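# Move sponge and foam block from under desk to bookcase

## Task

Take the yellow sponge and the foam block from the floor beneath the desk and set both on the bookcase's top surface. Release them and move the robot away afterwards. The robot must not tip over or be left leaning, or the task fails. Both objects have to rest on the bookcase by themselves; anything held there only by the robot does not count.

## Robot and tools

ROBOT. A Hello Robot Stretch 4 with one arm. It has an omni-wheel base, a lift that rides up a mast, an arm that telescopes straight forward, a three-joint wrist (yaw, pitch, roll) and a two-finger gripper. It stands about 1.6 m tall, and the base rim lies within 0.23 m of the base origin. Loose objects may occasionally get nudged by outside forces.

FRAMES. Base frame: origin on the floor below the base centre, x forward, y left, z up. hand_pose is reported in this frame and marks the point between the fingers, 0.015 m behind their tips. With all wrist joints at 0 its axes line up with the base frame. The printed hand position may be slightly wrong. The odometry frame is where the base frame was at the scene's start. base_odometry comes from wheel turns only, so slipping shows up as travel. Heading runs from -3.142 to 3.142, positive to the left.

execute_actions. Argument "actions" is a list with one action, or empty to just read state and images. Optional "cameras" picks which images come back: head_camera, head_left_camera, head_right_camera, wrist_camera, or "all". Leaving it out or null gives all of them; [] gives none. An action holds "base", "joints", or both, with optional "pace" and "contact_limits". Alternatively it holds only "end_of_arm": "enable_torque", which turns back on any wrist or gripper motor that shut itself off.
- "base" takes exactly one key. Each is a relative move from where the base last reported itself:
  - translate_m: metres, forward positive, -2 to 2.
  - strafe_m: metres sideways, left positive, -2 to 2.
  - rotate_rad: radians, counter-clockwise positive, -3.2 to 3.2.
- "joints" maps joint names to absolute targets:
  - lift_m: 0 to 1.2.
  - arm_m: 0 to 0.55 (extension).
  - wrist_yaw_rad: -1.134 to 4.276. 0 points forward, positive turns left, 3.14 is folded back. Above 3.4 the arm may obstruct.
  - wrist_pitch_rad: -1.117 to 4.259. 0 is level, 1.57 points down.
  - wrist_roll_rad: -1.117 to 4.259. At 0 the fingers are level; positive turns clockwise as seen from behind.
  - gripper_m: 0 to 0.08, the finger gap.
  The done tolerances are ±0.004 for lift and arm, ±0.02 for yaw and roll, ±0.05 for pitch and ±0.002 for the gripper. A joint target outside its range is clipped and the result says so. Any other out-of-range value, or an unknown key, rejects the whole call and nothing moves.
- "pace": "slow", "default", "fast" or "max". The base drives at up to 0.1, 0.3, 0.4 or 0.6 m/s and turns at up to 1, 2, 3 or 4 rad/s. Above lift 0.2, both are lowered further as the lift rises.
- "contact_limits": {"arm_m": x}, where x runs from 0 (gentlest) to 0.75 (firmest). The default is 0.5.
All motions in an action start together. Any part you omit may still be driving toward its earlier target.

wait(seconds 0 to 10): sends no new command and returns state and images. zoom_image(camera, region [x0,y0,x1,y1] in pixels, at most 504x504): gives a closer view of that camera's latest full image. read_manual(section "licences"): returns licence texts only. finished_scene(scene): ends the current scene, given its number, and reports success. It cannot be reversed. The simulation keeps running while you think, with the robot holding its last command.

RESULTS. base_status and joint_status tell how each motion ended:
- "done".
- "off_target": came to rest short of the target and may still be pushing.
- "contact_stop_at_<key>": met an obstacle. The part goes slack, so a lift can sink or a base can roll.
- "limit_stop_at_<name>", including own_body and tilt. At tilt the robot leans more than 6 degrees, and the lift, arm and wheels take no commands until it leans less.
- "torque_fault": a wrist or gripper motor went limp. Send enable_torque.
After a stop, the part drops its old target. on_its_own lists uncommanded behaviour; there, "held at" is the held target, not the actual position. turned_by_wheels and turned_by_imu differing by more than about 0.1 rad suggests a bump or slip. base_tilt is in degrees, with forward and right positive, and carries a fixed bias of up to about 1.5 degrees. motor_effort is percent of maximum, positive toward higher joint values, with the peak in brackets; positive wheel effort turns the base right. lidar_m gives 12 sectors of 30 degrees, starting straight ahead and going counter-clockwise (4th left, 7th behind, 10th right). "-" means nothing seen or closer than 0.25 m. Table tops are seen, while glass and thin legs may be missed. wrist_depth_mm is a 7x7 grid of median depths, 100 to 2000 mm, from the top left, with "-" for invalid cells.

GRIPPER. To grasp, command a gap smaller than the object. Once the fingers touch something, they close only slightly further. A grip shows as "off_target" with the gripper effort away from 0. A light grip or a thin object can still read "done". Effort staying beyond about 50 causes a torque fault, and the fingers may spring open. A level gripper holding over about 2.7 kg faults the wrist. Pressing the gripper into things with base or arm moves also faults it.

SELF-COLLISION. This is likely when pitch is below -0.2 and roll is below -0.4 or above 4. You can always back away from the body. To unfold at the start, send lift_m 0.4 together with wrist_yaw_rad 0.

CAMERAS. head_camera sits at the mast top looking forward and down; turn the base to look elsewhere. head_left_camera and head_right_camera are fisheyes aimed more steeply down and show the base and arm. wrist_camera looks along the fingers, with the tips low in the image. Calibration data (K, distortion, T_world_to_cam in the base frame) is supplied. It carries small errors, and those errors grow for the wrist camera when the arm is extended.

AVOID. Turning or driving with more than 1 kg held and arm_m above 0.2, especially at fast paces. Sustained pushing or pulling, especially with the gripper high or a high contact limit. Dropping, slamming or hard hits. Ending tilted. Leaving objects supported by the gripper. Open the gripper and retreat before ending the scene.

Each tool is called after "Call:" as name(argument=value, ...), one argument or row to a line, values as JSON.

## Session

Call:
execute_actions(
  actions=[
    {"joints":{"lift_m":0.4,"wrist_yaw_rad":0}},
  ],
)

Scene clock: 2.47 s.
base_odometry: x=+0.000 y=+0.000 heading=+0.000 (m, m, rad; odometry frame)
turned_by_wheels: +0.000 (rad since the last result)
turned_by_imu: -0.001 (rad since the last result)
base_tilt: forward=-0.6 right=+0.2 (deg)
lidar_m: 1.72 1.63 2.01 1.61 1.51 1.56 1.85 1.77 1.44 1.86 1.76 1.80
base_status: not commanded
joint_positions: lift_m=+0.400 arm_m=-0.002 wrist_yaw_rad=+0.000 wrist_pitch_rad=+0.012 wrist_roll_rad=-0.012 gripper_m=+0.040
joint_status: all done
motor_effort: lift_m=+26(29) arm_m=+0(0) wrist_yaw_rad=+0(7) wrist_pitch_rad=-9(9) wrist_roll_rad=-1(2) gripper_m=-2(1) wheel_0=+0(0) wheel_1=+0(0) wheel_2=+0(0) (%)
hand_pose: x=+0.3813 y=-0.0873 z=+0.5752 quat_wxyz=(+1.000, -0.006, +0.006, +0.000) (m; base frame)
wrist_depth_mm: 1430 1576 1808 - - - 1863 / 1366 1537 1808 - - - 1921 / 1397 1576 1708 - - - 1430 / 1397 1576 1756 - - - 1366 / 1430 1576 1756 - - - 1397 / 1397 1499 146 1756 132 1618 1430 / 1229 - 132 1308 - - 1255
pictures: head_camera, head_left_camera, head_right_camera, wrist_camera
camera_calibration (this result's frames):
wrist_camera: T_world_to_cam=[[-0.0320936, -0.999106, -0.0275019, -0.0574013], [-0.0618593, 0.0294489, -0.99765, 0.64669], [0.997569, -0.030317, -0.0627492, -0.194068], [0, 0, 0, 1]] pos_world=[0.231758, -0.0822779, 0.631414]
Images, in order (width x height): head_camera 420x560, head_left_camera 420x672, head_right_camera 420x672, wrist_camera 616x392.

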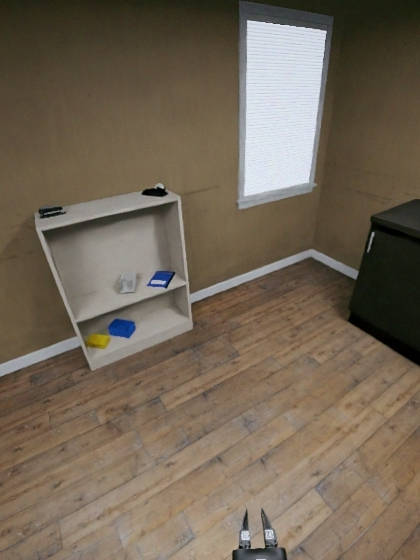

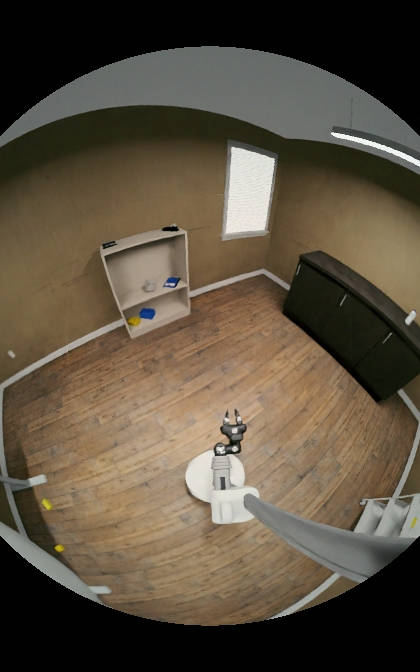

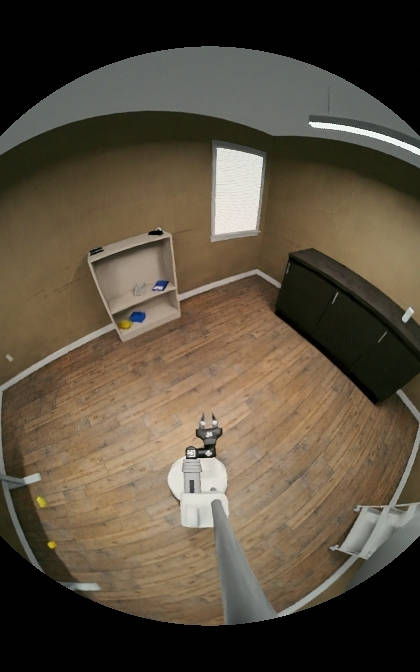

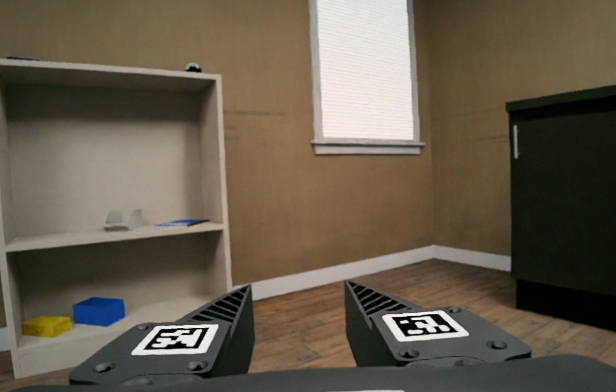

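Call:
execute_actions(
  actions=[
    {"base":{"rotate_rad":2.17},"joints":{"wrist_pitch_rad":0.5,"gripper_m":0.08,"lift_m":0.2}},
  ],
  cameras=["head_camera","wrist_camera"],
)

Call:
execute_actions(
  actions=[
    {"base":{"translate_m":0.8}},
  ],
  cameras=["head_camera","wrist_camera"],
)

Scene clock: 9.03 s.
base_odometry: x=+0.000 y=+0.000 heading=+2.170 (m, m, rad; odometry frame)
turned_by_wheels: +2.170 (rad since the last result)
turned_by_imu: +2.164 (rad since the last result)
base_tilt: forward=-0.6 right=+0.2 (deg)
lidar_m: 1.49 1.56 1.83 1.44 1.44 1.88 1.80 1.85 1.68 1.61 2.06 1.56
base_status: done
joint_positions: lift_m=+0.200 arm_m=-0.002 wrist_yaw_rad=+0.000 wrist_pitch_rad=+0.502 wrist_roll_rad=-0.012 gripper_m=+0.080
joint_status: all done
motor_effort: lift_m=+17(24) arm_m=+0(0) wrist_yaw_rad=-1(1) wrist_pitch_rad=-7(8) wrist_roll_rad=-1(1) gripper_m=+1(2) wheel_0=-1(6) wheel_1=-1(7) wheel_2=+0(8) (%)
hand_pose: x=+0.3551 y=-0.0874 z=+0.2762 quat_wxyz=(+0.969, -0.006, +0.248, +0.002) (m; base frame)
wrist_depth_mm: 1863 1863 1863 1863 1863 1921 1863 / 1661 1499 1537 1499 1397 1464 1499 / 1060 1025 1025 991 991 976 1008 / 778 768 768 759 759 750 759 / 627 615 621 615 621 609 603 / 517 517 504 508 156 135 512 / - - 439 452 436 - -
pictures: head_camera, wrist_camera
camera_calibration (this result's frames):
wrist_camera: T_world_to_cam=[[-0.0414556, -0.9991, -0.00896205, -0.0683212], [-0.523755, 0.0293689, -0.851363, 0.470376], [0.85086, -0.0305998, -0.524501, -0.00706026], [0, 0, 0, 1]] pos_world=[0.249537, -0.0822902, 0.396146]
Images, in order (width x height): head_camera 420x560, wrist_camera 616x392.

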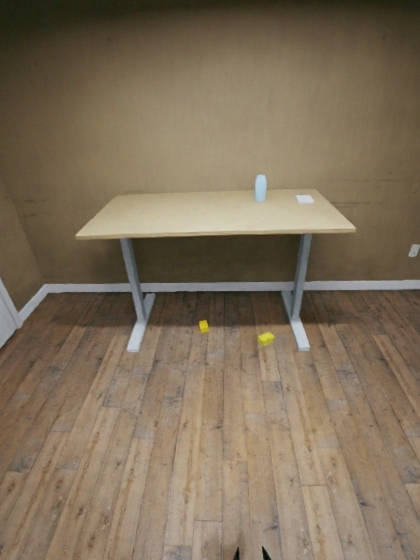

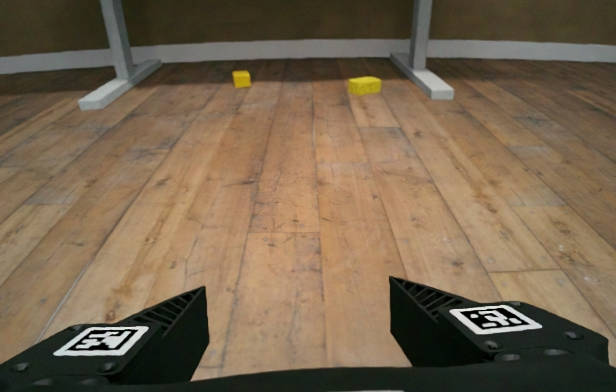

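Scene clock: 13.20 s.
base_odometry: x=-0.451 y=+0.661 heading=+2.170 (m, m, rad; odometry frame)
turned_by_wheels: +0.000 (rad since the last result)
turned_by_imu: -0.001 (rad since the last result)
base_tilt: forward=-0.5 right=+0.1 (deg)
lidar_m: 0.69 0.75 1.04 1.72 1.82 1.94 2.61 2.71 1.84 1.97 0.97 0.73
base_status: done
joint_positions: lift_m=+0.200 arm_m=-0.002 wrist_yaw_rad=+0.000 wrist_pitch_rad=+0.502 wrist_roll_rad=-0.012 gripper_m=+0.080
joint_status: not commanded
motor_effort: lift_m=+18(18) arm_m=-1(0) wrist_yaw_rad=+0(1) wrist_pitch_rad=-7(8) wrist_roll_rad=-1(1) gripper_m=-1(0) wheel_0=+0(10) wheel_1=-1(5) wheel_2=+0(9) (%)
hand_pose: x=+0.3551 y=-0.0874 z=+0.2762 quat_wxyz=(+0.969, -0.006, +0.248, +0.001) (m; base frame)
wrist_depth_mm: 1160 1138 1160 1160 1182 1160 1138 / 1229 1255 1229 1229 1255 1205 1229 / 1008 1042 1025 1008 991 917 991 / 778 788 778 759 723 715 707 / 621 621 615 615 603 603 603 / 512 512 500 512 156 135 512 / - - 439 452 436 - -
pictures: head_camera, wrist_camera
camera_calibration (this result's frames):
wrist_camera: T_world_to_cam=[[-0.0415847, -0.999095, -0.00896154, -0.0682998], [-0.523764, 0.0294367, -0.851355, 0.470355], [0.850848, -0.0307096, -0.524514, -0.0070656], [0, 0, 0, 1]] pos_world=[0.249527, -0.0823007, 0.396121]
Images, in order (width x height): head_camera 420x560, wrist_camera 616x392.

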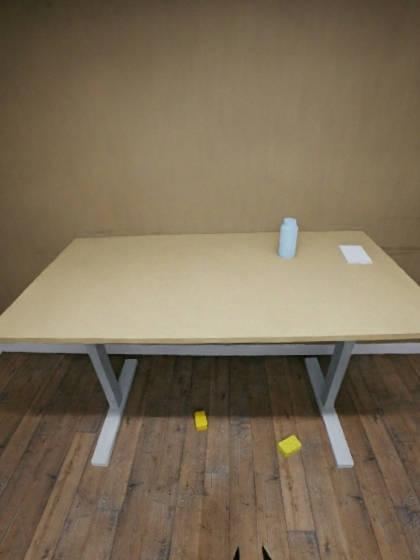

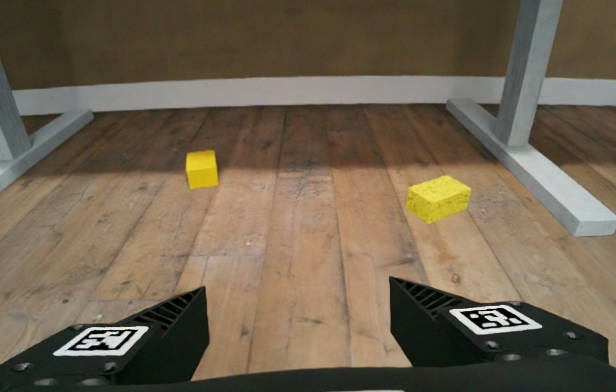

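Call:
execute_actions(
  actions=[
    {"base":{"strafe_m":0.197},"joints":{"arm_m":0.42}},
  ],
  cameras=[],
)

Call:
execute_actions(
  actions=[
    {"base":{"translate_m":0.3},"joints":{"wrist_pitch_rad":1.57}},
  ],
  cameras=["wrist_camera"],
)

Scene clock: 19.33 s.
base_odometry: x=-0.614 y=+0.550 heading=+2.170 (m, m, rad; odometry frame)
turned_by_wheels: +0.000 (rad since the last result)
turned_by_imu: -0.001 (rad since the last result)
base_tilt: forward=-0.5 right=+0.2 (deg)
lidar_m: 0.70 0.75 1.59 1.53 1.62 1.71 2.59 2.70 2.02 2.17 0.98 0.73
base_status: done
joint_positions: lift_m=+0.200 arm_m=+0.418 wrist_yaw_rad=+0.000 wrist_pitch_rad=+0.502 wrist_roll_rad=-0.012 gripper_m=+0.080
joint_status: all done
motor_effort: lift_m=+17(18) arm_m=+9(15) wrist_yaw_rad=+1(1) wrist_pitch_rad=-8(8) wrist_roll_rad=-1(1) gripper_m=+1(1) wheel_0=-1(13) wheel_1=-1(10) wheel_2=-1(1) (%)
hand_pose: x=+0.7756 y=-0.0874 z=+0.2762 quat_wxyz=(+0.969, -0.006, +0.248, +0.002) (m; base frame)
wrist_depth_mm: 788 788 788 788 778 778 778 / 831 842 842 842 854 842 842 / 891 904 891 878 891 891 891 / 732 768 768 750 759 750 741 / 615 615 603 609 603 603 597 / 508 512 496 473 156 135 512 / - - 439 439 433 - -
pictures: none
No camera images: the call's "cameras" was empty. Leave "cameras" out to get every camera's image.

Scene clock: 21.80 s.
base_odometry: x=-0.783 y=+0.797 heading=+2.170 (m, m, rad; odometry frame)
turned_by_wheels: +0.000 (rad since the last result)
turned_by_imu: +0.000 (rad since the last result)
base_tilt: forward=-0.6 right=+0.2 (deg)
lidar_m: 0.40 0.44 0.63 1.50 1.62 1.90 2.92 2.56 2.16 2.18 0.59 0.42
base_status: done
joint_positions: lift_m=+0.200 arm_m=+0.418 wrist_yaw_rad=+0.000 wrist_pitch_rad=+1.570 wrist_roll_rad=-0.012 gripper_m=+0.080
joint_status: all done
motor_effort: lift_m=+18(18) arm_m=+9(10) wrist_yaw_rad=+1(1) wrist_pitch_rad=-1(7) wrist_roll_rad=-1(1) gripper_m=+1(2) wheel_0=+2(6) wheel_1=+2(6) wheel_2=+0(8) (%)
hand_pose: x=+0.5894 y=-0.0874 z=+0.1659 quat_wxyz=(+0.707, -0.004, +0.707, +0.004) (m; base frame)
wrist_depth_mm: 298 300 301 304 310 310 314 / 300 300 303 264 310 312 315 / 300 303 306 263 310 315 317 / 301 304 309 309 312 317 319 / 304 306 310 310 315 319 322 / 304 306 310 314 157 135 324 / - - 312 317 319 - -
pictures: wrist_camera
camera_calibration (this result's frames):
wrist_camera: T_world_to_cam=[[-0.0280732, -0.999088, 0.0321828, -0.074346], [-0.998386, 0.0296143, 0.0484536, 0.629672], [-0.0493624, -0.0307706, -0.998307, 0.344842], [0, 0, 0, 1]] pos_world=[0.643591, -0.0823145, 0.316141]
Images, in order (width x height): wrist_camera 616x392.

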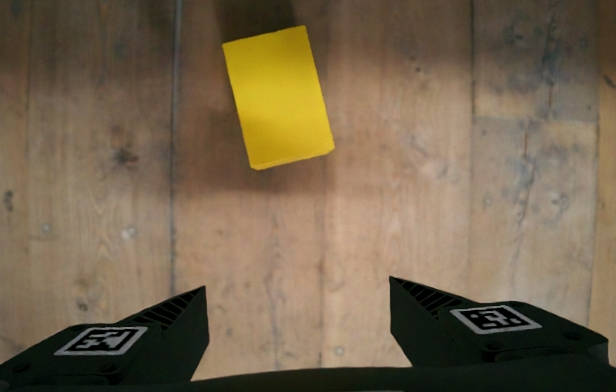

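Call:
execute_actions(
  actions=[
    {"base":{"strafe_m":0.013},"joints":{"arm_m":0.528,"wrist_roll_rad":-0.2,"lift_m":0.12}},
  ],
  cameras=["wrist_camera"],
)

Scene clock: 26.33 s.
base_odometry: x=-0.794 y=+0.790 heading=+2.170 (m, m, rad; odometry frame)
turned_by_wheels: +0.000 (rad since the last result)
turned_by_imu: -0.001 (rad since the last result)
base_tilt: forward=-0.6 right=+0.1 (deg)
lidar_m: 0.41 0.44 0.63 1.49 1.60 1.88 2.92 2.59 2.17 2.19 0.59 0.44
base_status: done
joint_positions: lift_m=+0.120 arm_m=+0.526 wrist_yaw_rad=+0.000 wrist_pitch_rad=+1.570 wrist_roll_rad=-0.200 gripper_m=+0.080
joint_status: all done
motor_effort: lift_m=+17(18) arm_m=+10(11) wrist_yaw_rad=-1(4) wrist_pitch_rad=-2(2) wrist_roll_rad=-2(5) gripper_m=-2(0) wheel_0=+1(6) wheel_1=+2(8) wheel_2=+0(0) (%)
hand_pose: x=+0.6973 y=-0.0874 z=+0.0859 quat_wxyz=(+0.704, -0.071, +0.703, +0.070) (m; base frame)
wrist_depth_mm: 220 223 224 227 229 232 233 / 222 224 226 228 230 232 234 / 223 225 227 229 232 235 236 / 224 226 228 186 234 236 238 / 224 227 229 187 234 236 238 / 227 227 230 188 156 135 - / - - 231 189 235 - -
pictures: wrist_camera
camera_calibration (this result's frames):
wrist_camera: T_world_to_cam=[[0.159379, -0.986688, 0.0323253, -0.198385], [-0.986284, -0.15772, 0.0486629, 0.716471], [-0.0429168, -0.0396378, -0.998292, 0.265069], [0, 0, 0, 1]] pos_world=[0.749638, -0.0722362, 0.236164]
Images, in order (width x height): wrist_camera 616x392.

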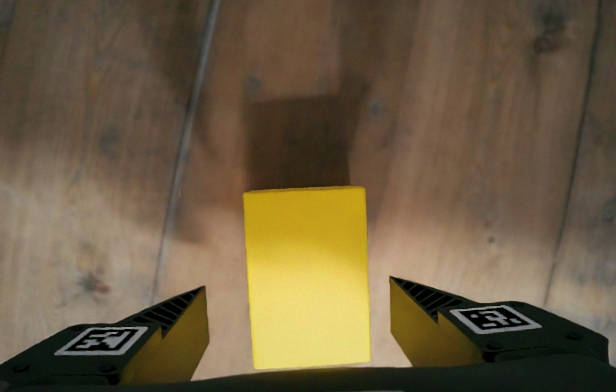

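Call:
execute_actions(
  actions=[
    {"joints":{"lift_m":0.065}},
  ],
  cameras=[],
)

Call:
execute_actions(
  actions=[
    {"joints":{"gripper_m":0.04}},
  ],
  cameras=[],
)

Call:
execute_actions(
  actions=[
    {"joints":{"lift_m":0.2,"arm_m":0.15},"base":{"translate_m":-1.44},"pace":"fast"},
  ],
  cameras=["wrist_camera"],
)

Call:
execute_actions(
  actions=[
    {"base":{"rotate_rad":-1.57}},
  ],
  cameras=[],
)

Call:
execute_actions(
  actions=[
    {"joints":{"lift_m":1.2,"wrist_roll_rad":0},"base":{"translate_m":1.2},"pace":"fast"},
  ],
)

Scene clock: 32.13 s.
base_odometry: x=-0.794 y=+0.790 heading=+2.170 (m, m, rad; odometry frame)
turned_by_wheels: +0.000 (rad since the last result)
turned_by_imu: -0.001 (rad since the last result)
base_tilt: forward=-0.6 right=+0.2 (deg)
lidar_m: 0.40 0.44 0.62 1.48 1.60 1.88 2.92 2.59 2.14 2.20 0.57 0.42
base_status: not commanded
joint_positions: lift_m=+0.065 arm_m=+0.526 wrist_yaw_rad=+0.000 wrist_pitch_rad=+1.570 wrist_roll_rad=-0.200 gripper_m=+0.080
joint_status: all done
motor_effort: lift_m=+17(18) arm_m=+10(10) wrist_yaw_rad=+1(0) wrist_pitch_rad=-2(1) wrist_roll_rad=-2(3) gripper_m=+2(0) wheel_0=+1(1) wheel_1=+2(2) wheel_2=+0(0) (%)
hand_pose: x=+0.6973 y=-0.0874 z=+0.0309 quat_wxyz=(+0.704, -0.071, +0.703, +0.070) (m; base frame)
wrist_depth_mm: 168 169 171 173 175 177 - / 169 171 172 173 176 177 178 / 169 171 173 174 177 178 180 / 171 172 173 131 177 179 181 / 172 173 174 131 133 180 182 / 172 173 141 132 133 135 - / - - 139 133 134 - -
pictures: none
No camera images: the call's "cameras" was empty. Leave "cameras" out to get every camera's image.

Scene clock: 33.13 s.
base_odometry: x=-0.794 y=+0.790 heading=+2.170 (m, m, rad; odometry frame)
turned_by_wheels: +0.000 (rad since the last result)
turned_by_imu: +0.000 (rad since the last result)
base_tilt: forward=-0.6 right=+0.1 (deg)
lidar_m: 0.41 0.44 0.62 1.50 1.63 1.90 2.92 2.59 2.16 2.20 0.58 0.42
base_status: not commanded
joint_positions: lift_m=+0.065 arm_m=+0.526 wrist_yaw_rad=+0.000 wrist_pitch_rad=+1.570 wrist_roll_rad=-0.200 gripper_m=+0.058
joint_status: gripper_m off_target (ended at +0.058, target +0.040)
on_its_own: gripper_m is held at +0.053, not at your +0.040, by its contact guard: the fingers met something
motor_effort: lift_m=+17(17) arm_m=+10(10) wrist_yaw_rad=-1(1) wrist_pitch_rad=-2(2) wrist_roll_rad=-3(2) gripper_m=-39(35) wheel_0=+0(1) wheel_1=+2(2) wheel_2=+0(0) (%)
hand_pose: x=+0.6973 y=-0.0874 z=+0.0309 quat_wxyz=(+0.704, -0.071, +0.703, +0.070) (m; base frame)
wrist_depth_mm: 167 170 171 173 175 177 - / 168 170 172 174 175 178 179 / 170 171 173 175 177 179 180 / 170 172 174 131 177 179 180 / 171 173 131 132 178 180 182 / 172 174 131 132 133 180 - / - - 132 133 134 - -
pictures: none
No camera images: the call's "cameras" was empty. Leave "cameras" out to get every camera's image.

Scene clock: 38.03 s.
base_odometry: x=+0.018 y=-0.399 heading=+2.170 (m, m, rad; odometry frame)
turned_by_wheels: +0.000 (rad since the last result)
turned_by_imu: -0.002 (rad since the last result)
base_tilt: forward=-0.6 right=+0.2 (deg)
lidar_m: 1.84 1.96 1.63 1.15 1.15 1.52 1.45 1.49 2.20 1.81 2.25 1.90
base_status: done
joint_positions: lift_m=+0.200 arm_m=+0.152 wrist_yaw_rad=+0.000 wrist_pitch_rad=+1.570 wrist_roll_rad=-0.200 gripper_m=+0.058
joint_status: all done
on_its_own: gripper_m is held at +0.053, not at your +0.040, by its contact guard: the fingers met something
motor_effort: lift_m=+26(27) arm_m=-10(10) wrist_yaw_rad=+1(1) wrist_pitch_rad=-3(2) wrist_roll_rad=-2(2) gripper_m=-39(39) wheel_0=+0(11) wheel_1=+0(8) wheel_2=-1(10) (%)
hand_pose: x=+0.3227 y=-0.0874 z=+0.1652 quat_wxyz=(+0.704, -0.070, +0.703, +0.070) (m; base frame)
wrist_depth_mm: 297 298 304 306 310 312 314 / 298 303 304 307 310 314 317 / 300 303 306 309 312 317 319 / 303 306 306 131 315 317 322 / 303 306 131 131 315 320 324 / 304 309 131 132 133 319 325 / - - 131 133 133 - -
pictures: wrist_camera
camera_calibration (this result's frames):
wrist_camera: T_world_to_cam=[[0.159258, -0.986709, 0.0322815, -0.141193], [-0.986291, -0.15759, 0.0489344, 0.343064], [-0.0431968, -0.0396322, -0.99828, 0.328259], [0, 0, 0, 1]] pos_world=[0.375027, -0.0722431, 0.315465]
Images, in order (width x height): wrist_camera 616x392.

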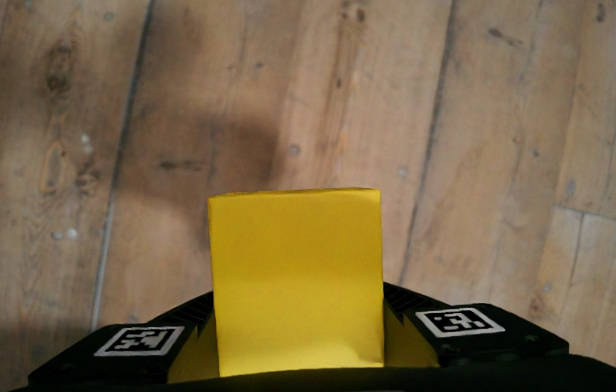

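Scene clock: 40.10 s.
base_odometry: x=+0.018 y=-0.399 heading=+0.600 (m, m, rad; odometry frame)
turned_by_wheels: -1.570 (rad since the last result)
turned_by_imu: -1.567 (rad since the last result)
base_tilt: forward=-0.5 right=+0.1 (deg)
lidar_m: 1.83 2.26 1.93 1.85 2.15 1.66 1.16 1.16 1.49 1.42 1.50 1.87
base_status: done
joint_positions: lift_m=+0.200 arm_m=+0.152 wrist_yaw_rad=+0.000 wrist_pitch_rad=+1.570 wrist_roll_rad=-0.200 gripper_m=+0.058
joint_status: not commanded
on_its_own: gripper_m is held at +0.053, not at your +0.040, by its contact guard: the fingers met something
motor_effort: lift_m=+25(26) arm_m=-10(10) wrist_yaw_rad=+2(1) wrist_pitch_rad=-2(2) wrist_roll_rad=-2(2) gripper_m=-39(37) wheel_0=+1(6) wheel_1=+0(9) wheel_2=+0(7) (%)
hand_pose: x=+0.3228 y=-0.0874 z=+0.1653 quat_wxyz=(+0.704, -0.071, +0.703, +0.071) (m; base frame)
wrist_depth_mm: 297 298 304 306 309 310 315 / 298 303 306 307 312 315 319 / 300 303 307 309 314 315 319 / 301 304 307 131 315 319 320 / 301 306 131 131 315 319 324 / 306 307 131 132 133 320 325 / - - 131 132 133 - -
pictures: none
No camera images: the call's "cameras" was empty. Leave "cameras" out to get every camera's image.

Scene clock: 44.47 s.
base_odometry: x=+1.008 y=+0.279 heading=+0.600 (m, m, rad; odometry frame)
turned_by_wheels: +0.000 (rad since the last result)
turned_by_imu: +0.000 (rad since the last result)
base_tilt: forward=-0.5 right=+0.1 (deg)
lidar_m: 0.63 0.68 1.45 1.86 1.91 2.89 2.40 2.06 1.51 1.45 1.29 0.65
base_status: done
joint_positions: lift_m=+1.200 arm_m=+0.152 wrist_yaw_rad=+0.000 wrist_pitch_rad=+1.570 wrist_roll_rad=+0.000 gripper_m=+0.058
joint_status: all done
on_its_own: gripper_m is held at +0.053, not at your +0.040, by its contact guard: the fingers met something
motor_effort: lift_m=+25(29) arm_m=-10(10) wrist_yaw_rad=-1(1) wrist_pitch_rad=-1(2) wrist_roll_rad=+0(4) gripper_m=-40(36) wheel_0=+0(6) wheel_1=-1(7) wheel_2=+1(10) (%)
hand_pose: x=+0.3227 y=-0.0874 z=+1.1651 quat_wxyz=(+0.707, +0.000, +0.707, +0.000) (m; base frame)
wrist_depth_mm: 1255 820 831 831 842 798 1281 / 1229 1255 1182 1182 1182 1308 1336 / 1255 1255 1281 1308 1281 1308 1366 / 1281 1308 1281 131 1336 1308 1336 / 1255 1281 131 131 1336 1336 1336 / 1281 1281 131 132 133 1336 1366 / - - 131 132 133 - -
pictures: head_camera, head_left_camera, head_right_camera, wrist_camera
camera_calibration (this result's frames):
wrist_camera: T_world_to_cam=[[-0.0390378, -0.998719, 0.032182, -0.110419], [-0.997989, 0.0405786, 0.048701, 0.315566], [-0.0499445, -0.0302161, -0.998295, 1.32945], [0, 0, 0, 1]] pos_world=[0.377019, -0.0829117, 1.31536]
Images, in order (width x height): head_camera 420x560, head_left_camera 420x672, head_right_camera 420x672, wrist_camera 616x392.

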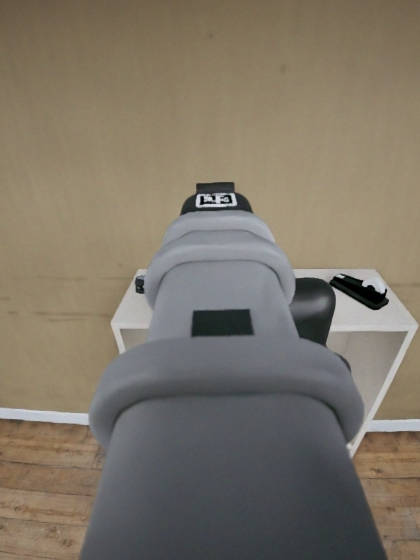

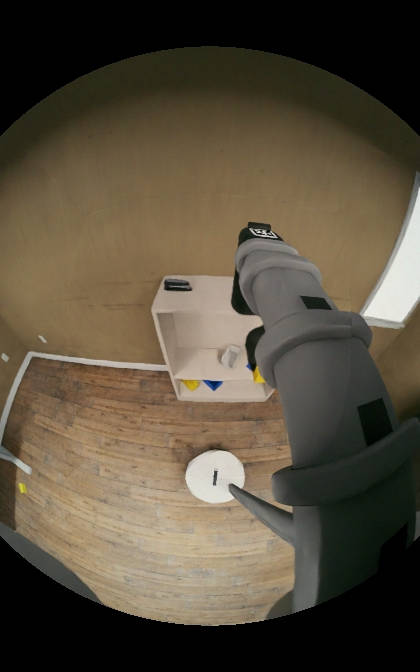

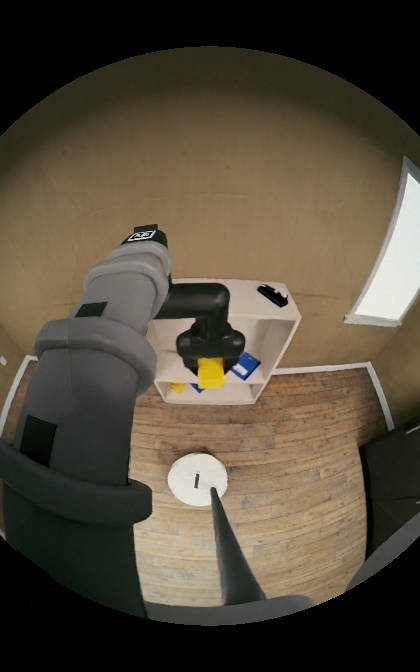

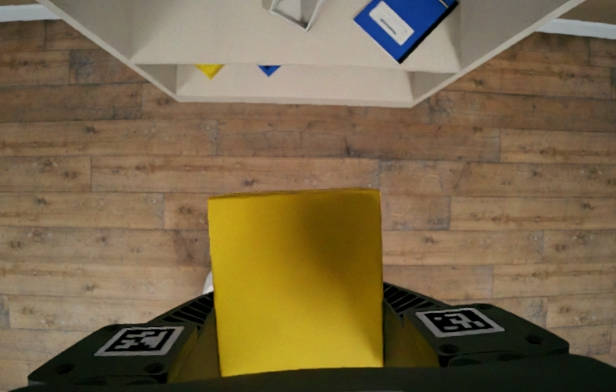

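Near centre; shift right a little and put the second to the left.

Call:
execute_actions(
  actions=[
    {"joints":{"arm_m":0.55},"base":{"strafe_m":-0.07}},
  ],
  cameras=["wrist_camera"],
)

Scene clock: 48.70 s.
base_odometry: x=+1.048 y=+0.221 heading=+0.600 (m, m, rad; odometry frame)
turned_by_wheels: +0.000 (rad since the last result)
turned_by_imu: -0.001 (rad since the last result)
base_tilt: forward=-0.6 right=+0.2 (deg)
lidar_m: 0.63 0.67 1.44 1.92 2.00 2.86 2.38 1.96 1.44 1.38 1.27 0.65
base_status: done
joint_positions: lift_m=+1.200 arm_m=+0.546 wrist_yaw_rad=+0.000 wrist_pitch_rad=+1.570 wrist_roll_rad=+0.000 gripper_m=+0.058
joint_status: arm_m off_target (ended at +0.546, target +0.550)
joint sent to its limit — the command would take arm_m past its upper limit, so that joint was sent only as far as its limit.
on_its_own: gripper_m is held at +0.053, not at your +0.040, by its contact guard: the fingers met something
motor_effort: lift_m=+25(25) arm_m=+10(9) wrist_yaw_rad=-1(1) wrist_pitch_rad=-1(2) wrist_roll_rad=-1(0) gripper_m=-36(36) wheel_0=-1(8) wheel_1=+2(9) wheel_2=+0(0) (%)
hand_pose: x=+0.7170 y=-0.0874 z=+1.1651 quat_wxyz=(+0.707, +0.000, +0.707, +0.000) (m; base frame)
wrist_depth_mm: 238 239 244 246 248 250 252 / 240 241 245 247 249 251 254 / 241 243 247 248 250 253 254 / 243 244 246 131 252 256 256 / 243 246 131 131 253 255 258 / 247 248 131 132 133 256 258 / - - 131 132 134 - -
pictures: wrist_camera
camera_calibration (this result's frames):
wrist_camera: T_world_to_cam=[[-0.0391408, -0.998716, 0.0321761, -0.0949446], [-0.997992, 0.0406768, 0.0485548, 0.709262], [-0.0498013, -0.030211, -0.998302, 1.34905], [0, 0, 0, 1]] pos_world=[0.771305, -0.0829171, 1.31537]
Images, in order (width x height): wrist_camera 616x392.

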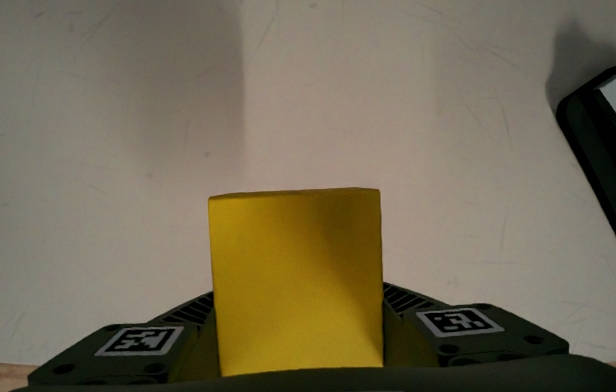

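Call:
execute_actions(
  actions=[
    {"joints":{"lift_m":1.129},"base":{"translate_m":0.04},"pace":"slow"},
  ],
  cameras=[],
)

Call:
execute_actions(
  actions=[
    {"joints":{"gripper_m":0.08}},
  ],
  cameras=[],
)

Call:
execute_actions(
  actions=[
    {"joints":{"lift_m":1.19}},
  ],
  cameras=[],
)

Call:
execute_actions(
  actions=[
    {"joints":{"arm_m":0.33},"base":{"translate_m":-0.772},"pace":"fast"},
  ],
  cameras=["head_right_camera"],
)

Call:
execute_actions(
  actions=[
    {"joints":{"lift_m":0.2},"base":{"rotate_rad":1.57},"pace":"fast"},
  ],
  cameras=[],
)

Call:
execute_actions(
  actions=[
    {"base":{"translate_m":1.51},"pace":"fast"},
  ],
  cameras=["wrist_camera"],
)

Scene clock: 54.87 s.
base_odometry: x=+1.081 y=+0.243 heading=+0.600 (m, m, rad; odometry frame)
turned_by_wheels: +0.000 (rad since the last result)
turned_by_imu: -0.001 (rad since the last result)
base_tilt: forward=-0.5 right=+0.1 (deg)
lidar_m: 0.59 0.64 1.40 1.93 2.00 2.92 2.43 1.97 1.44 1.38 1.23 0.60
base_status: done
joint_positions: lift_m=+1.129 arm_m=+0.546 wrist_yaw_rad=+0.000 wrist_pitch_rad=+1.570 wrist_roll_rad=+0.000 gripper_m=+0.058
joint_status: all done
on_its_own: gripper_m is held at +0.053, not at your +0.040, by its contact guard: the fingers met something
motor_effort: lift_m=+17(23) arm_m=+10(10) wrist_yaw_rad=+0(0) wrist_pitch_rad=-1(1) wrist_roll_rad=-1(0) gripper_m=-38(39) wheel_0=+3(2) wheel_1=+1(6) wheel_2=-2(4) (%)
hand_pose: x=+0.7170 y=-0.0874 z=+1.0949 quat_wxyz=(+0.707, +0.000, +0.707, +0.000) (m; base frame)
wrist_depth_mm: 172 173 174 176 179 180 - / 172 174 176 177 179 181 182 / 173 175 177 178 180 182 183 / 174 176 177 131 181 183 184 / 176 177 131 131 182 184 186 / 176 177 131 132 133 185 186 / - - 131 133 134 - -
pictures: none
No camera images: the call's "cameras" was empty. Leave "cameras" out to get every camera's image.

Scene clock: 55.80 s.
base_odometry: x=+1.081 y=+0.243 heading=+0.600 (m, m, rad; odometry frame)
turned_by_wheels: +0.000 (rad since the last result)
turned_by_imu: +0.000 (rad since the last result)
base_tilt: forward=-0.5 right=+0.1 (deg)
lidar_m: 0.59 0.63 1.38 1.94 2.01 2.92 2.43 1.97 1.43 1.39 1.22 0.61
base_status: not commanded
joint_positions: lift_m=+1.129 arm_m=+0.546 wrist_yaw_rad=+0.000 wrist_pitch_rad=+1.570 wrist_roll_rad=+0.000 gripper_m=+0.080
joint_status: all done
motor_effort: lift_m=+17(17) arm_m=+10(10) wrist_yaw_rad=-1(1) wrist_pitch_rad=-2(1) wrist_roll_rad=-1(1) gripper_m=-1(37) wheel_0=+3(3) wheel_1=+1(1) wheel_2=-2(2) (%)
hand_pose: x=+0.7170 y=-0.0874 z=+1.0949 quat_wxyz=(+0.707, +0.000, +0.707, +0.000) (m; base frame)
wrist_depth_mm: 171 173 175 177 178 180 - / 172 174 176 178 179 181 183 / 173 175 177 179 180 182 183 / 175 176 178 136 181 183 185 / 176 177 135 135 182 185 185 / 176 177 136 136 138 135 - / - - 137 137 138 - -
pictures: none
No camera images: the call's "cameras" was empty. Leave "cameras" out to get every camera's image.

Scene clock: 57.00 s.
base_odometry: x=+1.081 y=+0.243 heading=+0.600 (m, m, rad; odometry frame)
turned_by_wheels: +0.000 (rad since the last result)
turned_by_imu: +0.000 (rad since the last result)
base_tilt: forward=-0.6 right=+0.1 (deg)
lidar_m: 0.59 0.64 1.36 1.94 2.01 2.91 2.43 1.95 1.44 1.38 1.23 0.61
base_status: not commanded
joint_positions: lift_m=+1.190 arm_m=+0.546 wrist_yaw_rad=+0.000 wrist_pitch_rad=+1.570 wrist_roll_rad=+0.000 gripper_m=+0.080
joint_status: all done
motor_effort: lift_m=+26(22) arm_m=+9(9) wrist_yaw_rad=+1(2) wrist_pitch_rad=-1(1) wrist_roll_rad=-1(0) gripper_m=+2(0) wheel_0=+3(3) wheel_1=+1(1) wheel_2=-2(2) (%)
hand_pose: x=+0.7170 y=-0.0874 z=+1.1552 quat_wxyz=(+0.707, +0.000, +0.707, +0.000) (m; base frame)
wrist_depth_mm: 229 231 234 236 237 241 244 / 231 234 235 236 240 241 243 / 232 234 236 237 241 244 244 / 233 235 237 196 241 245 247 / 236 236 237 196 243 247 248 / 236 236 196 197 156 135 - / - - 241 199 244 - -
pictures: none
No camera images: the call's "cameras" was empty. Leave "cameras" out to get every camera's image.

Scene clock: 61.03 s.
base_odometry: x=+0.444 y=-0.193 heading=+0.600 (m, m, rad; odometry frame)
turned_by_wheels: +0.000 (rad since the last result)
turned_by_imu: -0.002 (rad since the last result)
base_tilt: forward=-0.6 right=+0.2 (deg)
lidar_m: 1.36 1.78 2.53 1.91 2.02 2.13 1.61 2.17 1.42 1.35 1.44 1.41
base_status: done
joint_positions: lift_m=+1.190 arm_m=+0.332 wrist_yaw_rad=+0.000 wrist_pitch_rad=+1.570 wrist_roll_rad=+0.000 gripper_m=+0.080
joint_status: all done
motor_effort: lift_m=+25(26) arm_m=-9(17) wrist_yaw_rad=+0(1) wrist_pitch_rad=-2(2) wrist_roll_rad=-1(1) gripper_m=+0(3) wheel_0=-2(8) wheel_1=+0(6) wheel_2=+0(10) (%)
hand_pose: x=+0.5027 y=-0.0874 z=+1.1553 quat_wxyz=(+0.707, +0.000, +0.707, +0.000) (m; base frame)
wrist_depth_mm: 1255 1229 1255 1281 1281 1308 1336 / 1229 1255 1281 1281 1281 1308 1308 / 1229 1255 1255 1281 1281 1308 1308 / 1255 1281 1255 1308 1308 1336 1336 / 1255 1255 1281 1308 1308 1336 1336 / 1281 1255 1098 1281 156 135 1336 / - - 1098 1078 1281 - -
pictures: head_right_camera
Images, in order (width x height): head_right_camera 420x672.

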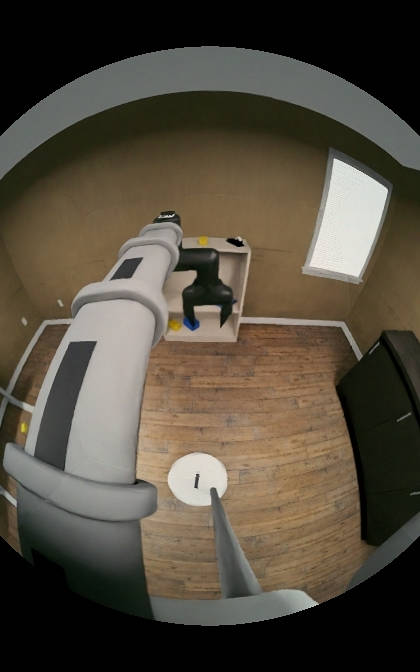

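Scene clock: 64.60 s.
base_odometry: x=+0.444 y=-0.193 heading=+2.170 (m, m, rad; odometry frame)
turned_by_wheels: +1.570 (rad since the last result)
turned_by_imu: +1.566 (rad since the last result)
base_tilt: forward=-0.6 right=+0.1 (deg)
lidar_m: 1.89 2.01 2.12 1.59 2.19 1.46 1.39 1.44 1.37 1.35 1.75 2.48
base_status: done
joint_positions: lift_m=+0.200 arm_m=+0.332 wrist_yaw_rad=+0.000 wrist_pitch_rad=+1.570 wrist_roll_rad=+0.000 gripper_m=+0.080
joint_status: all done
motor_effort: lift_m=+17(24) arm_m=-10(9) wrist_yaw_rad=+0(0) wrist_pitch_rad=-2(2) wrist_roll_rad=-1(1) gripper_m=+1(0) wheel_0=-3(6) wheel_1=+0(6) wheel_2=+0(4) (%)
hand_pose: x=+0.5027 y=-0.0874 z=+0.1659 quat_wxyz=(+0.707, +0.000, +0.707, +0.000) (m; base frame)
wrist_depth_mm: 297 300 303 306 309 312 314 / 298 300 304 307 309 314 317 / 301 303 306 309 312 314 319 / 301 304 309 310 315 319 319 / 303 306 310 312 315 319 322 / 304 306 310 314 157 135 325 / - - 312 315 317 - -
pictures: none
No camera images: the call's "cameras" was empty. Leave "cameras" out to get every camera's image.

Scene clock: 69.73 s.
base_odometry: x=-0.408 y=+1.054 heading=+2.170 (m, m, rad; odometry frame)
turned_by_wheels: +0.000 (rad since the last result)
turned_by_imu: +0.000 (rad since the last result)
base_tilt: forward=-0.7 right=+0.1 (deg)
lidar_m: 0.40 0.41 0.59 1.97 2.12 2.33 2.93 1.97 1.77 1.73 0.57 0.41
base_status: done
joint_positions: lift_m=+0.200 arm_m=+0.332 wrist_yaw_rad=+0.000 wrist_pitch_rad=+1.570 wrist_roll_rad=+0.000 gripper_m=+0.080
joint_status: not commanded
motor_effort: lift_m=+17(17) arm_m=-10(10) wrist_yaw_rad=+0(0) wrist_pitch_rad=-2(2) wrist_roll_rad=-1(1) gripper_m=-2(2) wheel_0=+0(7) wheel_1=+0(7) wheel_2=+2(12) (%)
hand_pose: x=+0.5027 y=-0.0874 z=+0.1659 quat_wxyz=(+0.707, +0.000, +0.707, +0.000) (m; base frame)
wrist_depth_mm: 297 298 303 306 309 314 312 / 301 301 303 307 312 314 314 / 300 303 304 309 312 315 312 / 303 306 307 265 315 319 315 / 303 309 310 268 315 319 317 / 306 306 309 315 156 135 322 / - - 312 317 317 - -
pictures: wrist_camera
camera_calibration (this result's frames):
wrist_camera: T_world_to_cam=[[-0.0395319, -0.9987, 0.0321871, -0.0709867], [-0.997962, 0.0410767, 0.0488366, 0.543846], [-0.0500953, -0.0301909, -0.998288, 0.340996], [0, 0, 0, 1]] pos_world=[0.557014, -0.0829389, 0.316137]
Images, in order (width x height): wrist_camera 616x392.

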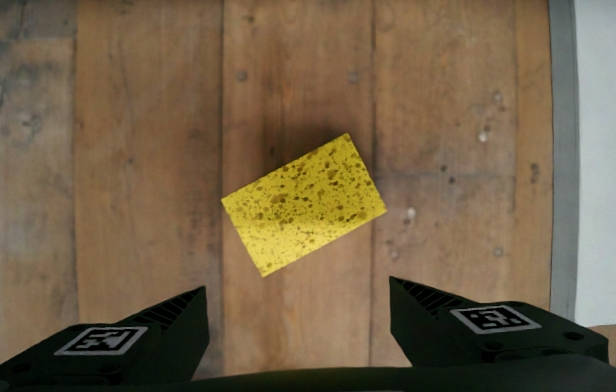

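Call:
execute_actions(
  actions=[
    {"base":{"strafe_m":-0.008},"joints":{"arm_m":0.362,"wrist_roll_rad":1.09,"lift_m":0.12}},
  ],
  cameras=["wrist_camera"],
)

Scene clock: 74.23 s.
base_odometry: x=-0.401 y=+1.059 heading=+2.170 (m, m, rad; odometry frame)
turned_by_wheels: +0.000 (rad since the last result)
turned_by_imu: -0.001 (rad since the last result)
base_tilt: forward=-0.6 right=+0.1 (deg)
lidar_m: 0.39 0.43 0.59 1.97 2.11 2.33 2.93 1.96 1.77 1.73 0.57 0.41
base_status: done
joint_positions: lift_m=+0.120 arm_m=+0.360 wrist_yaw_rad=+0.000 wrist_pitch_rad=+1.570 wrist_roll_rad=+1.090 gripper_m=+0.080
joint_status: all done
motor_effort: lift_m=+17(16) arm_m=+10(6) wrist_yaw_rad=+0(1) wrist_pitch_rad=-2(2) wrist_roll_rad=+0(3) gripper_m=+1(1) wheel_0=+2(10) wheel_1=-1(7) wheel_2=+0(3) (%)
hand_pose: x=+0.5313 y=-0.0874 z=+0.0859 quat_wxyz=(+0.605, +0.367, +0.605, -0.366) (m; base frame)
wrist_depth_mm: 220 222 225 227 229 230 231 / 223 224 225 228 230 233 234 / 223 225 228 230 231 234 236 / 225 226 228 187 233 235 238 / 227 228 186 187 235 236 239 / 228 229 187 187 157 135 - / - - 188 189 236 - -
pictures: wrist_camera
camera_calibration (this result's frames):
wrist_camera: T_world_to_cam=[[-0.903542, -0.427327, 0.0316878, 0.441776], [-0.425617, 0.903568, 0.0491389, 0.347588], [-0.0496305, 0.0309122, -0.998289, 0.26768], [0, 0, 0, 1]] pos_world=[0.560387, -0.133562, 0.236143]
Images, in order (width x height): wrist_camera 616x392.

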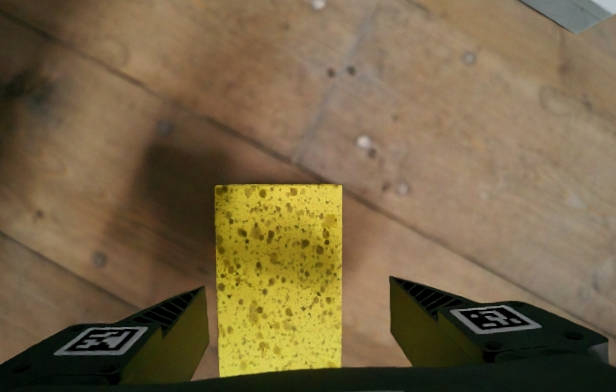

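Call:
execute_actions(
  actions=[
    {"joints":{"arm_m":0.372}},
  ],
  cameras=[],
)

Call:
execute_actions(
  actions=[
    {"joints":{"lift_m":0.065}},
  ],
  cameras=[],
)

Call:
execute_actions(
  actions=[
    {"joints":{"gripper_m":0.04}},
  ],
  cameras=[],
)

Call:
execute_actions(
  actions=[
    {"joints":{"lift_m":0.2,"arm_m":0.15},"base":{"translate_m":-1.36},"pace":"fast"},
  ],
  cameras=[],
)

Call:
execute_actions(
  actions=[
    {"base":{"rotate_rad":-1.57},"joints":{"lift_m":1.2,"wrist_roll_rad":0},"pace":"fast"},
  ],
  cameras=[],
)

Call:
execute_actions(
  actions=[
    {"joints":{"arm_m":0.54},"base":{"translate_m":0.75}},
  ],
  cameras=["wrist_camera","head_right_camera"],
)

Scene clock: 80.50 s.
base_odometry: x=-0.401 y=+1.059 heading=+2.170 (m, m, rad; odometry frame)
turned_by_wheels: +0.000 (rad since the last result)
turned_by_imu: -0.001 (rad since the last result)
base_tilt: forward=-0.5 right=+0.1 (deg)
lidar_m: 0.39 0.42 0.59 1.98 2.13 2.34 2.93 1.95 1.77 1.72 0.57 0.41
base_status: not commanded
joint_positions: lift_m=+0.120 arm_m=+0.370 wrist_yaw_rad=+0.000 wrist_pitch_rad=+1.570 wrist_roll_rad=+1.090 gripper_m=+0.080
joint_status: all done
motor_effort: lift_m=+17(17) arm_m=+9(11) wrist_yaw_rad=+0(3) wrist_pitch_rad=-2(2) wrist_roll_rad=+0(0) gripper_m=+0(1) wheel_0=+2(2) wheel_1=-1(1) wheel_2=+0(0) (%)
hand_pose: x=+0.5413 y=-0.0874 z=+0.0859 quat_wxyz=(+0.605, +0.367, +0.605, -0.366) (m; base frame)
wrist_depth_mm: 220 223 224 226 229 230 232 / 222 223 226 228 231 232 233 / 223 225 228 229 231 234 235 / 224 227 229 186 232 235 237 / 226 228 229 187 234 236 237 / 228 229 187 189 156 135 - / - - 188 189 190 - -
pictures: none
No camera images: the call's "cameras" was empty. Leave "cameras" out to get every camera's image.

Scene clock: 81.63 s.
base_odometry: x=-0.401 y=+1.059 heading=+2.170 (m, m, rad; odometry frame)
turned_by_wheels: +0.000 (rad since the last result)
turned_by_imu: +0.000 (rad since the last result)
base_tilt: forward=-0.5 right=+0.1 (deg)
lidar_m: 0.39 0.42 0.59 1.97 2.13 2.34 2.94 1.96 1.77 1.72 0.57 0.40
base_status: not commanded
joint_positions: lift_m=+0.065 arm_m=+0.370 wrist_yaw_rad=+0.000 wrist_pitch_rad=+1.570 wrist_roll_rad=+1.090 gripper_m=+0.080
joint_status: all done
motor_effort: lift_m=+17(14) arm_m=+10(10) wrist_yaw_rad=+0(2) wrist_pitch_rad=-2(2) wrist_roll_rad=+0(0) gripper_m=+1(1) wheel_0=+2(2) wheel_1=-1(1) wheel_2=+0(0) (%)
hand_pose: x=+0.5413 y=-0.0874 z=+0.0309 quat_wxyz=(+0.605, +0.367, +0.605, -0.366) (m; base frame)
wrist_depth_mm: 168 169 171 173 175 176 - / 169 172 172 174 176 177 179 / 170 172 174 175 177 178 179 / 171 173 174 163 177 179 180 / 173 174 131 132 178 180 181 / 173 175 132 133 134 135 - / - - 132 133 134 - -
pictures: none
No camera images: the call's "cameras" was empty. Leave "cameras" out to get every camera's image.

Scene clock: 82.63 s.
base_odometry: x=-0.401 y=+1.059 heading=+2.170 (m, m, rad; odometry frame)
turned_by_wheels: +0.000 (rad since the last result)
turned_by_imu: +0.000 (rad since the last result)
base_tilt: forward=-0.5 right=+0.1 (deg)
lidar_m: 0.39 0.43 0.60 1.97 2.13 2.33 2.94 1.97 1.77 1.71 0.56 0.40
base_status: not commanded
joint_positions: lift_m=+0.065 arm_m=+0.370 wrist_yaw_rad=+0.000 wrist_pitch_rad=+1.570 wrist_roll_rad=+1.090 gripper_m=+0.059
joint_status: gripper_m off_target (ended at +0.059, target +0.040)
on_its_own: gripper_m is held at +0.054, not at your +0.040, by its contact guard: the fingers met something
motor_effort: lift_m=+17(17) arm_m=+10(9) wrist_yaw_rad=-1(0) wrist_pitch_rad=-2(2) wrist_roll_rad=+0(0) gripper_m=-38(39) wheel_0=+2(2) wheel_1=-1(1) wheel_2=+0(1) (%)
hand_pose: x=+0.5413 y=-0.0874 z=+0.0309 quat_wxyz=(+0.605, +0.367, +0.605, -0.366) (m; base frame)
wrist_depth_mm: 168 169 171 173 174 176 - / 169 170 172 174 175 177 178 / 170 171 174 175 176 179 179 / 171 173 174 160 178 179 180 / 172 174 131 132 178 180 182 / 174 175 131 133 133 181 - / - - 132 134 134 - -
pictures: none
No camera images: the call's "cameras" was empty. Leave "cameras" out to get every camera's image.

Scene clock: 87.40 s.
base_odometry: x=+0.366 y=-0.064 heading=+2.170 (m, m, rad; odometry frame)
turned_by_wheels: +0.000 (rad since the last result)
turned_by_imu: -0.003 (rad since the last result)
base_tilt: forward=-0.6 right=+0.1 (deg)
lidar_m: 1.75 1.83 2.10 1.63 1.64 1.60 1.55 1.59 1.40 1.35 1.76 2.48
base_status: done
joint_positions: lift_m=+0.200 arm_m=+0.152 wrist_yaw_rad=+0.000 wrist_pitch_rad=+1.570 wrist_roll_rad=+1.090 gripper_m=+0.059
joint_status: all done
on_its_own: gripper_m is held at +0.054, not at your +0.040, by its contact guard: the fingers met something
motor_effort: lift_m=+25(28) arm_m=-10(2) wrist_yaw_rad=+3(0) wrist_pitch_rad=-3(2) wrist_roll_rad=-1(0) gripper_m=-38(39) wheel_0=+0(7) wheel_1=+1(6) wheel_2=-2(12) (%)
hand_pose: x=+0.3227 y=-0.0874 z=+0.1652 quat_wxyz=(+0.605, +0.367, +0.605, -0.367) (m; base frame)
wrist_depth_mm: 297 301 303 304 307 310 314 / 300 303 303 306 312 312 315 / 301 304 307 310 314 315 319 / 304 304 309 160 314 315 319 / 303 309 131 132 317 319 322 / 309 309 132 133 133 319 270 / - - 132 133 134 - -
pictures: none
No camera images: the call's "cameras" was empty. Leave "cameras" out to get every camera's image.

Scene clock: 90.97 s.
base_odometry: x=+0.366 y=-0.064 heading=+0.600 (m, m, rad; odometry frame)
turned_by_wheels: -1.570 (rad since the last result)
turned_by_imu: -1.568 (rad since the last result)
base_tilt: forward=-0.6 right=+0.1 (deg)
lidar_m: 1.34 1.76 1.82 1.77 1.86 2.12 1.66 1.67 1.59 1.50 1.60 1.39
base_status: done
joint_positions: lift_m=+1.200 arm_m=+0.152 wrist_yaw_rad=+0.000 wrist_pitch_rad=+1.570 wrist_roll_rad=+0.000 gripper_m=+0.059
joint_status: all done
on_its_own: gripper_m is held at +0.054, not at your +0.040, by its contact guard: the fingers met something
motor_effort: lift_m=+25(26) arm_m=-10(10) wrist_yaw_rad=-2(0) wrist_pitch_rad=-2(2) wrist_roll_rad=-3(7) gripper_m=-38(38) wheel_0=+0(6) wheel_1=+1(11) wheel_2=-1(7) (%)
hand_pose: x=+0.3228 y=-0.0874 z=+1.1651 quat_wxyz=(+0.707, +0.000, +0.707, +0.000) (m; base frame)
wrist_depth_mm: 1255 1255 1255 1255 1281 1308 1308 / 1229 1255 1281 1281 1281 1308 1336 / 1281 1281 1281 1281 1308 1336 1336 / 1281 1255 1255 160 1281 1308 1336 / 1281 1255 131 132 1281 1308 1336 / 1281 1281 132 132 134 1308 1366 / - - 132 133 134 - -
pictures: none
No camera images: the call's "cameras" was empty. Leave "cameras" out to get every camera's image.

Scene clock: 94.93 s.
base_odometry: x=+0.985 y=+0.359 heading=+0.600 (m, m, rad; odometry frame)
turned_by_wheels: +0.000 (rad since the last result)
turned_by_imu: +0.000 (rad since the last result)
base_tilt: forward=-0.6 right=+0.2 (deg)
lidar_m: 0.61 0.65 1.42 1.78 1.85 2.91 2.82 2.18 1.58 1.54 1.26 0.63
base_status: done
joint_positions: lift_m=+1.200 arm_m=+0.538 wrist_yaw_rad=+0.000 wrist_pitch_rad=+1.570 wrist_roll_rad=+0.000 gripper_m=+0.059
joint_status: all done
on_its_own: gripper_m is held at +0.054, not at your +0.040, by its contact guard: the fingers met something
motor_effort: lift_m=+25(25) arm_m=+10(14) wrist_yaw_rad=+0(3) wrist_pitch_rad=-2(2) wrist_roll_rad=-1(2) gripper_m=-37(38) wheel_0=+0(4) wheel_1=+2(6) wheel_2=+1(9) (%)
hand_pose: x=+0.7094 y=-0.0874 z=+1.1651 quat_wxyz=(+0.707, +0.000, +0.707, +0.000) (m; base frame)
wrist_depth_mm: 238 240 242 245 248 251 252 / 239 242 245 246 250 251 253 / 241 244 246 248 251 253 254 / 234 245 246 161 252 239 211 / 245 247 132 132 254 239 211 / 246 247 132 132 133 224 258 / - - 132 133 134 - -
pictures: head_right_camera, wrist_camera
camera_calibration (this result's frames):
wrist_camera: T_world_to_cam=[[-0.0393977, -0.998705, 0.0321764, -0.0950619], [-0.997981, 0.0409338, 0.0485666, 0.701622], [-0.0498208, -0.030198, -0.998302, 1.34869], [0, 0, 0, 1]] pos_world=[0.763653, -0.0829311, 1.31539]
Images, in order (width x height): head_right_camera 420x672, wrist_camera 616x392.

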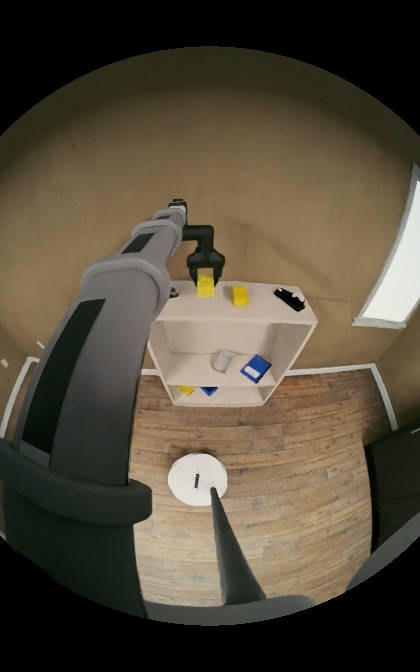

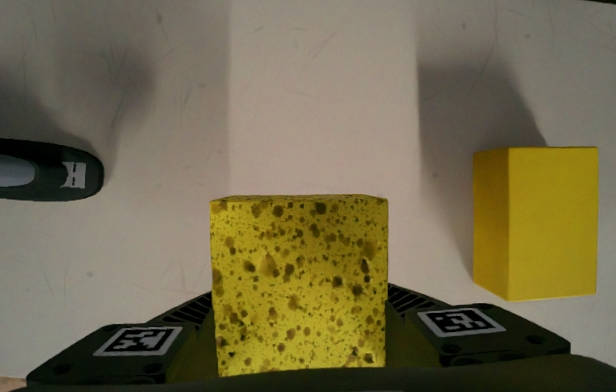

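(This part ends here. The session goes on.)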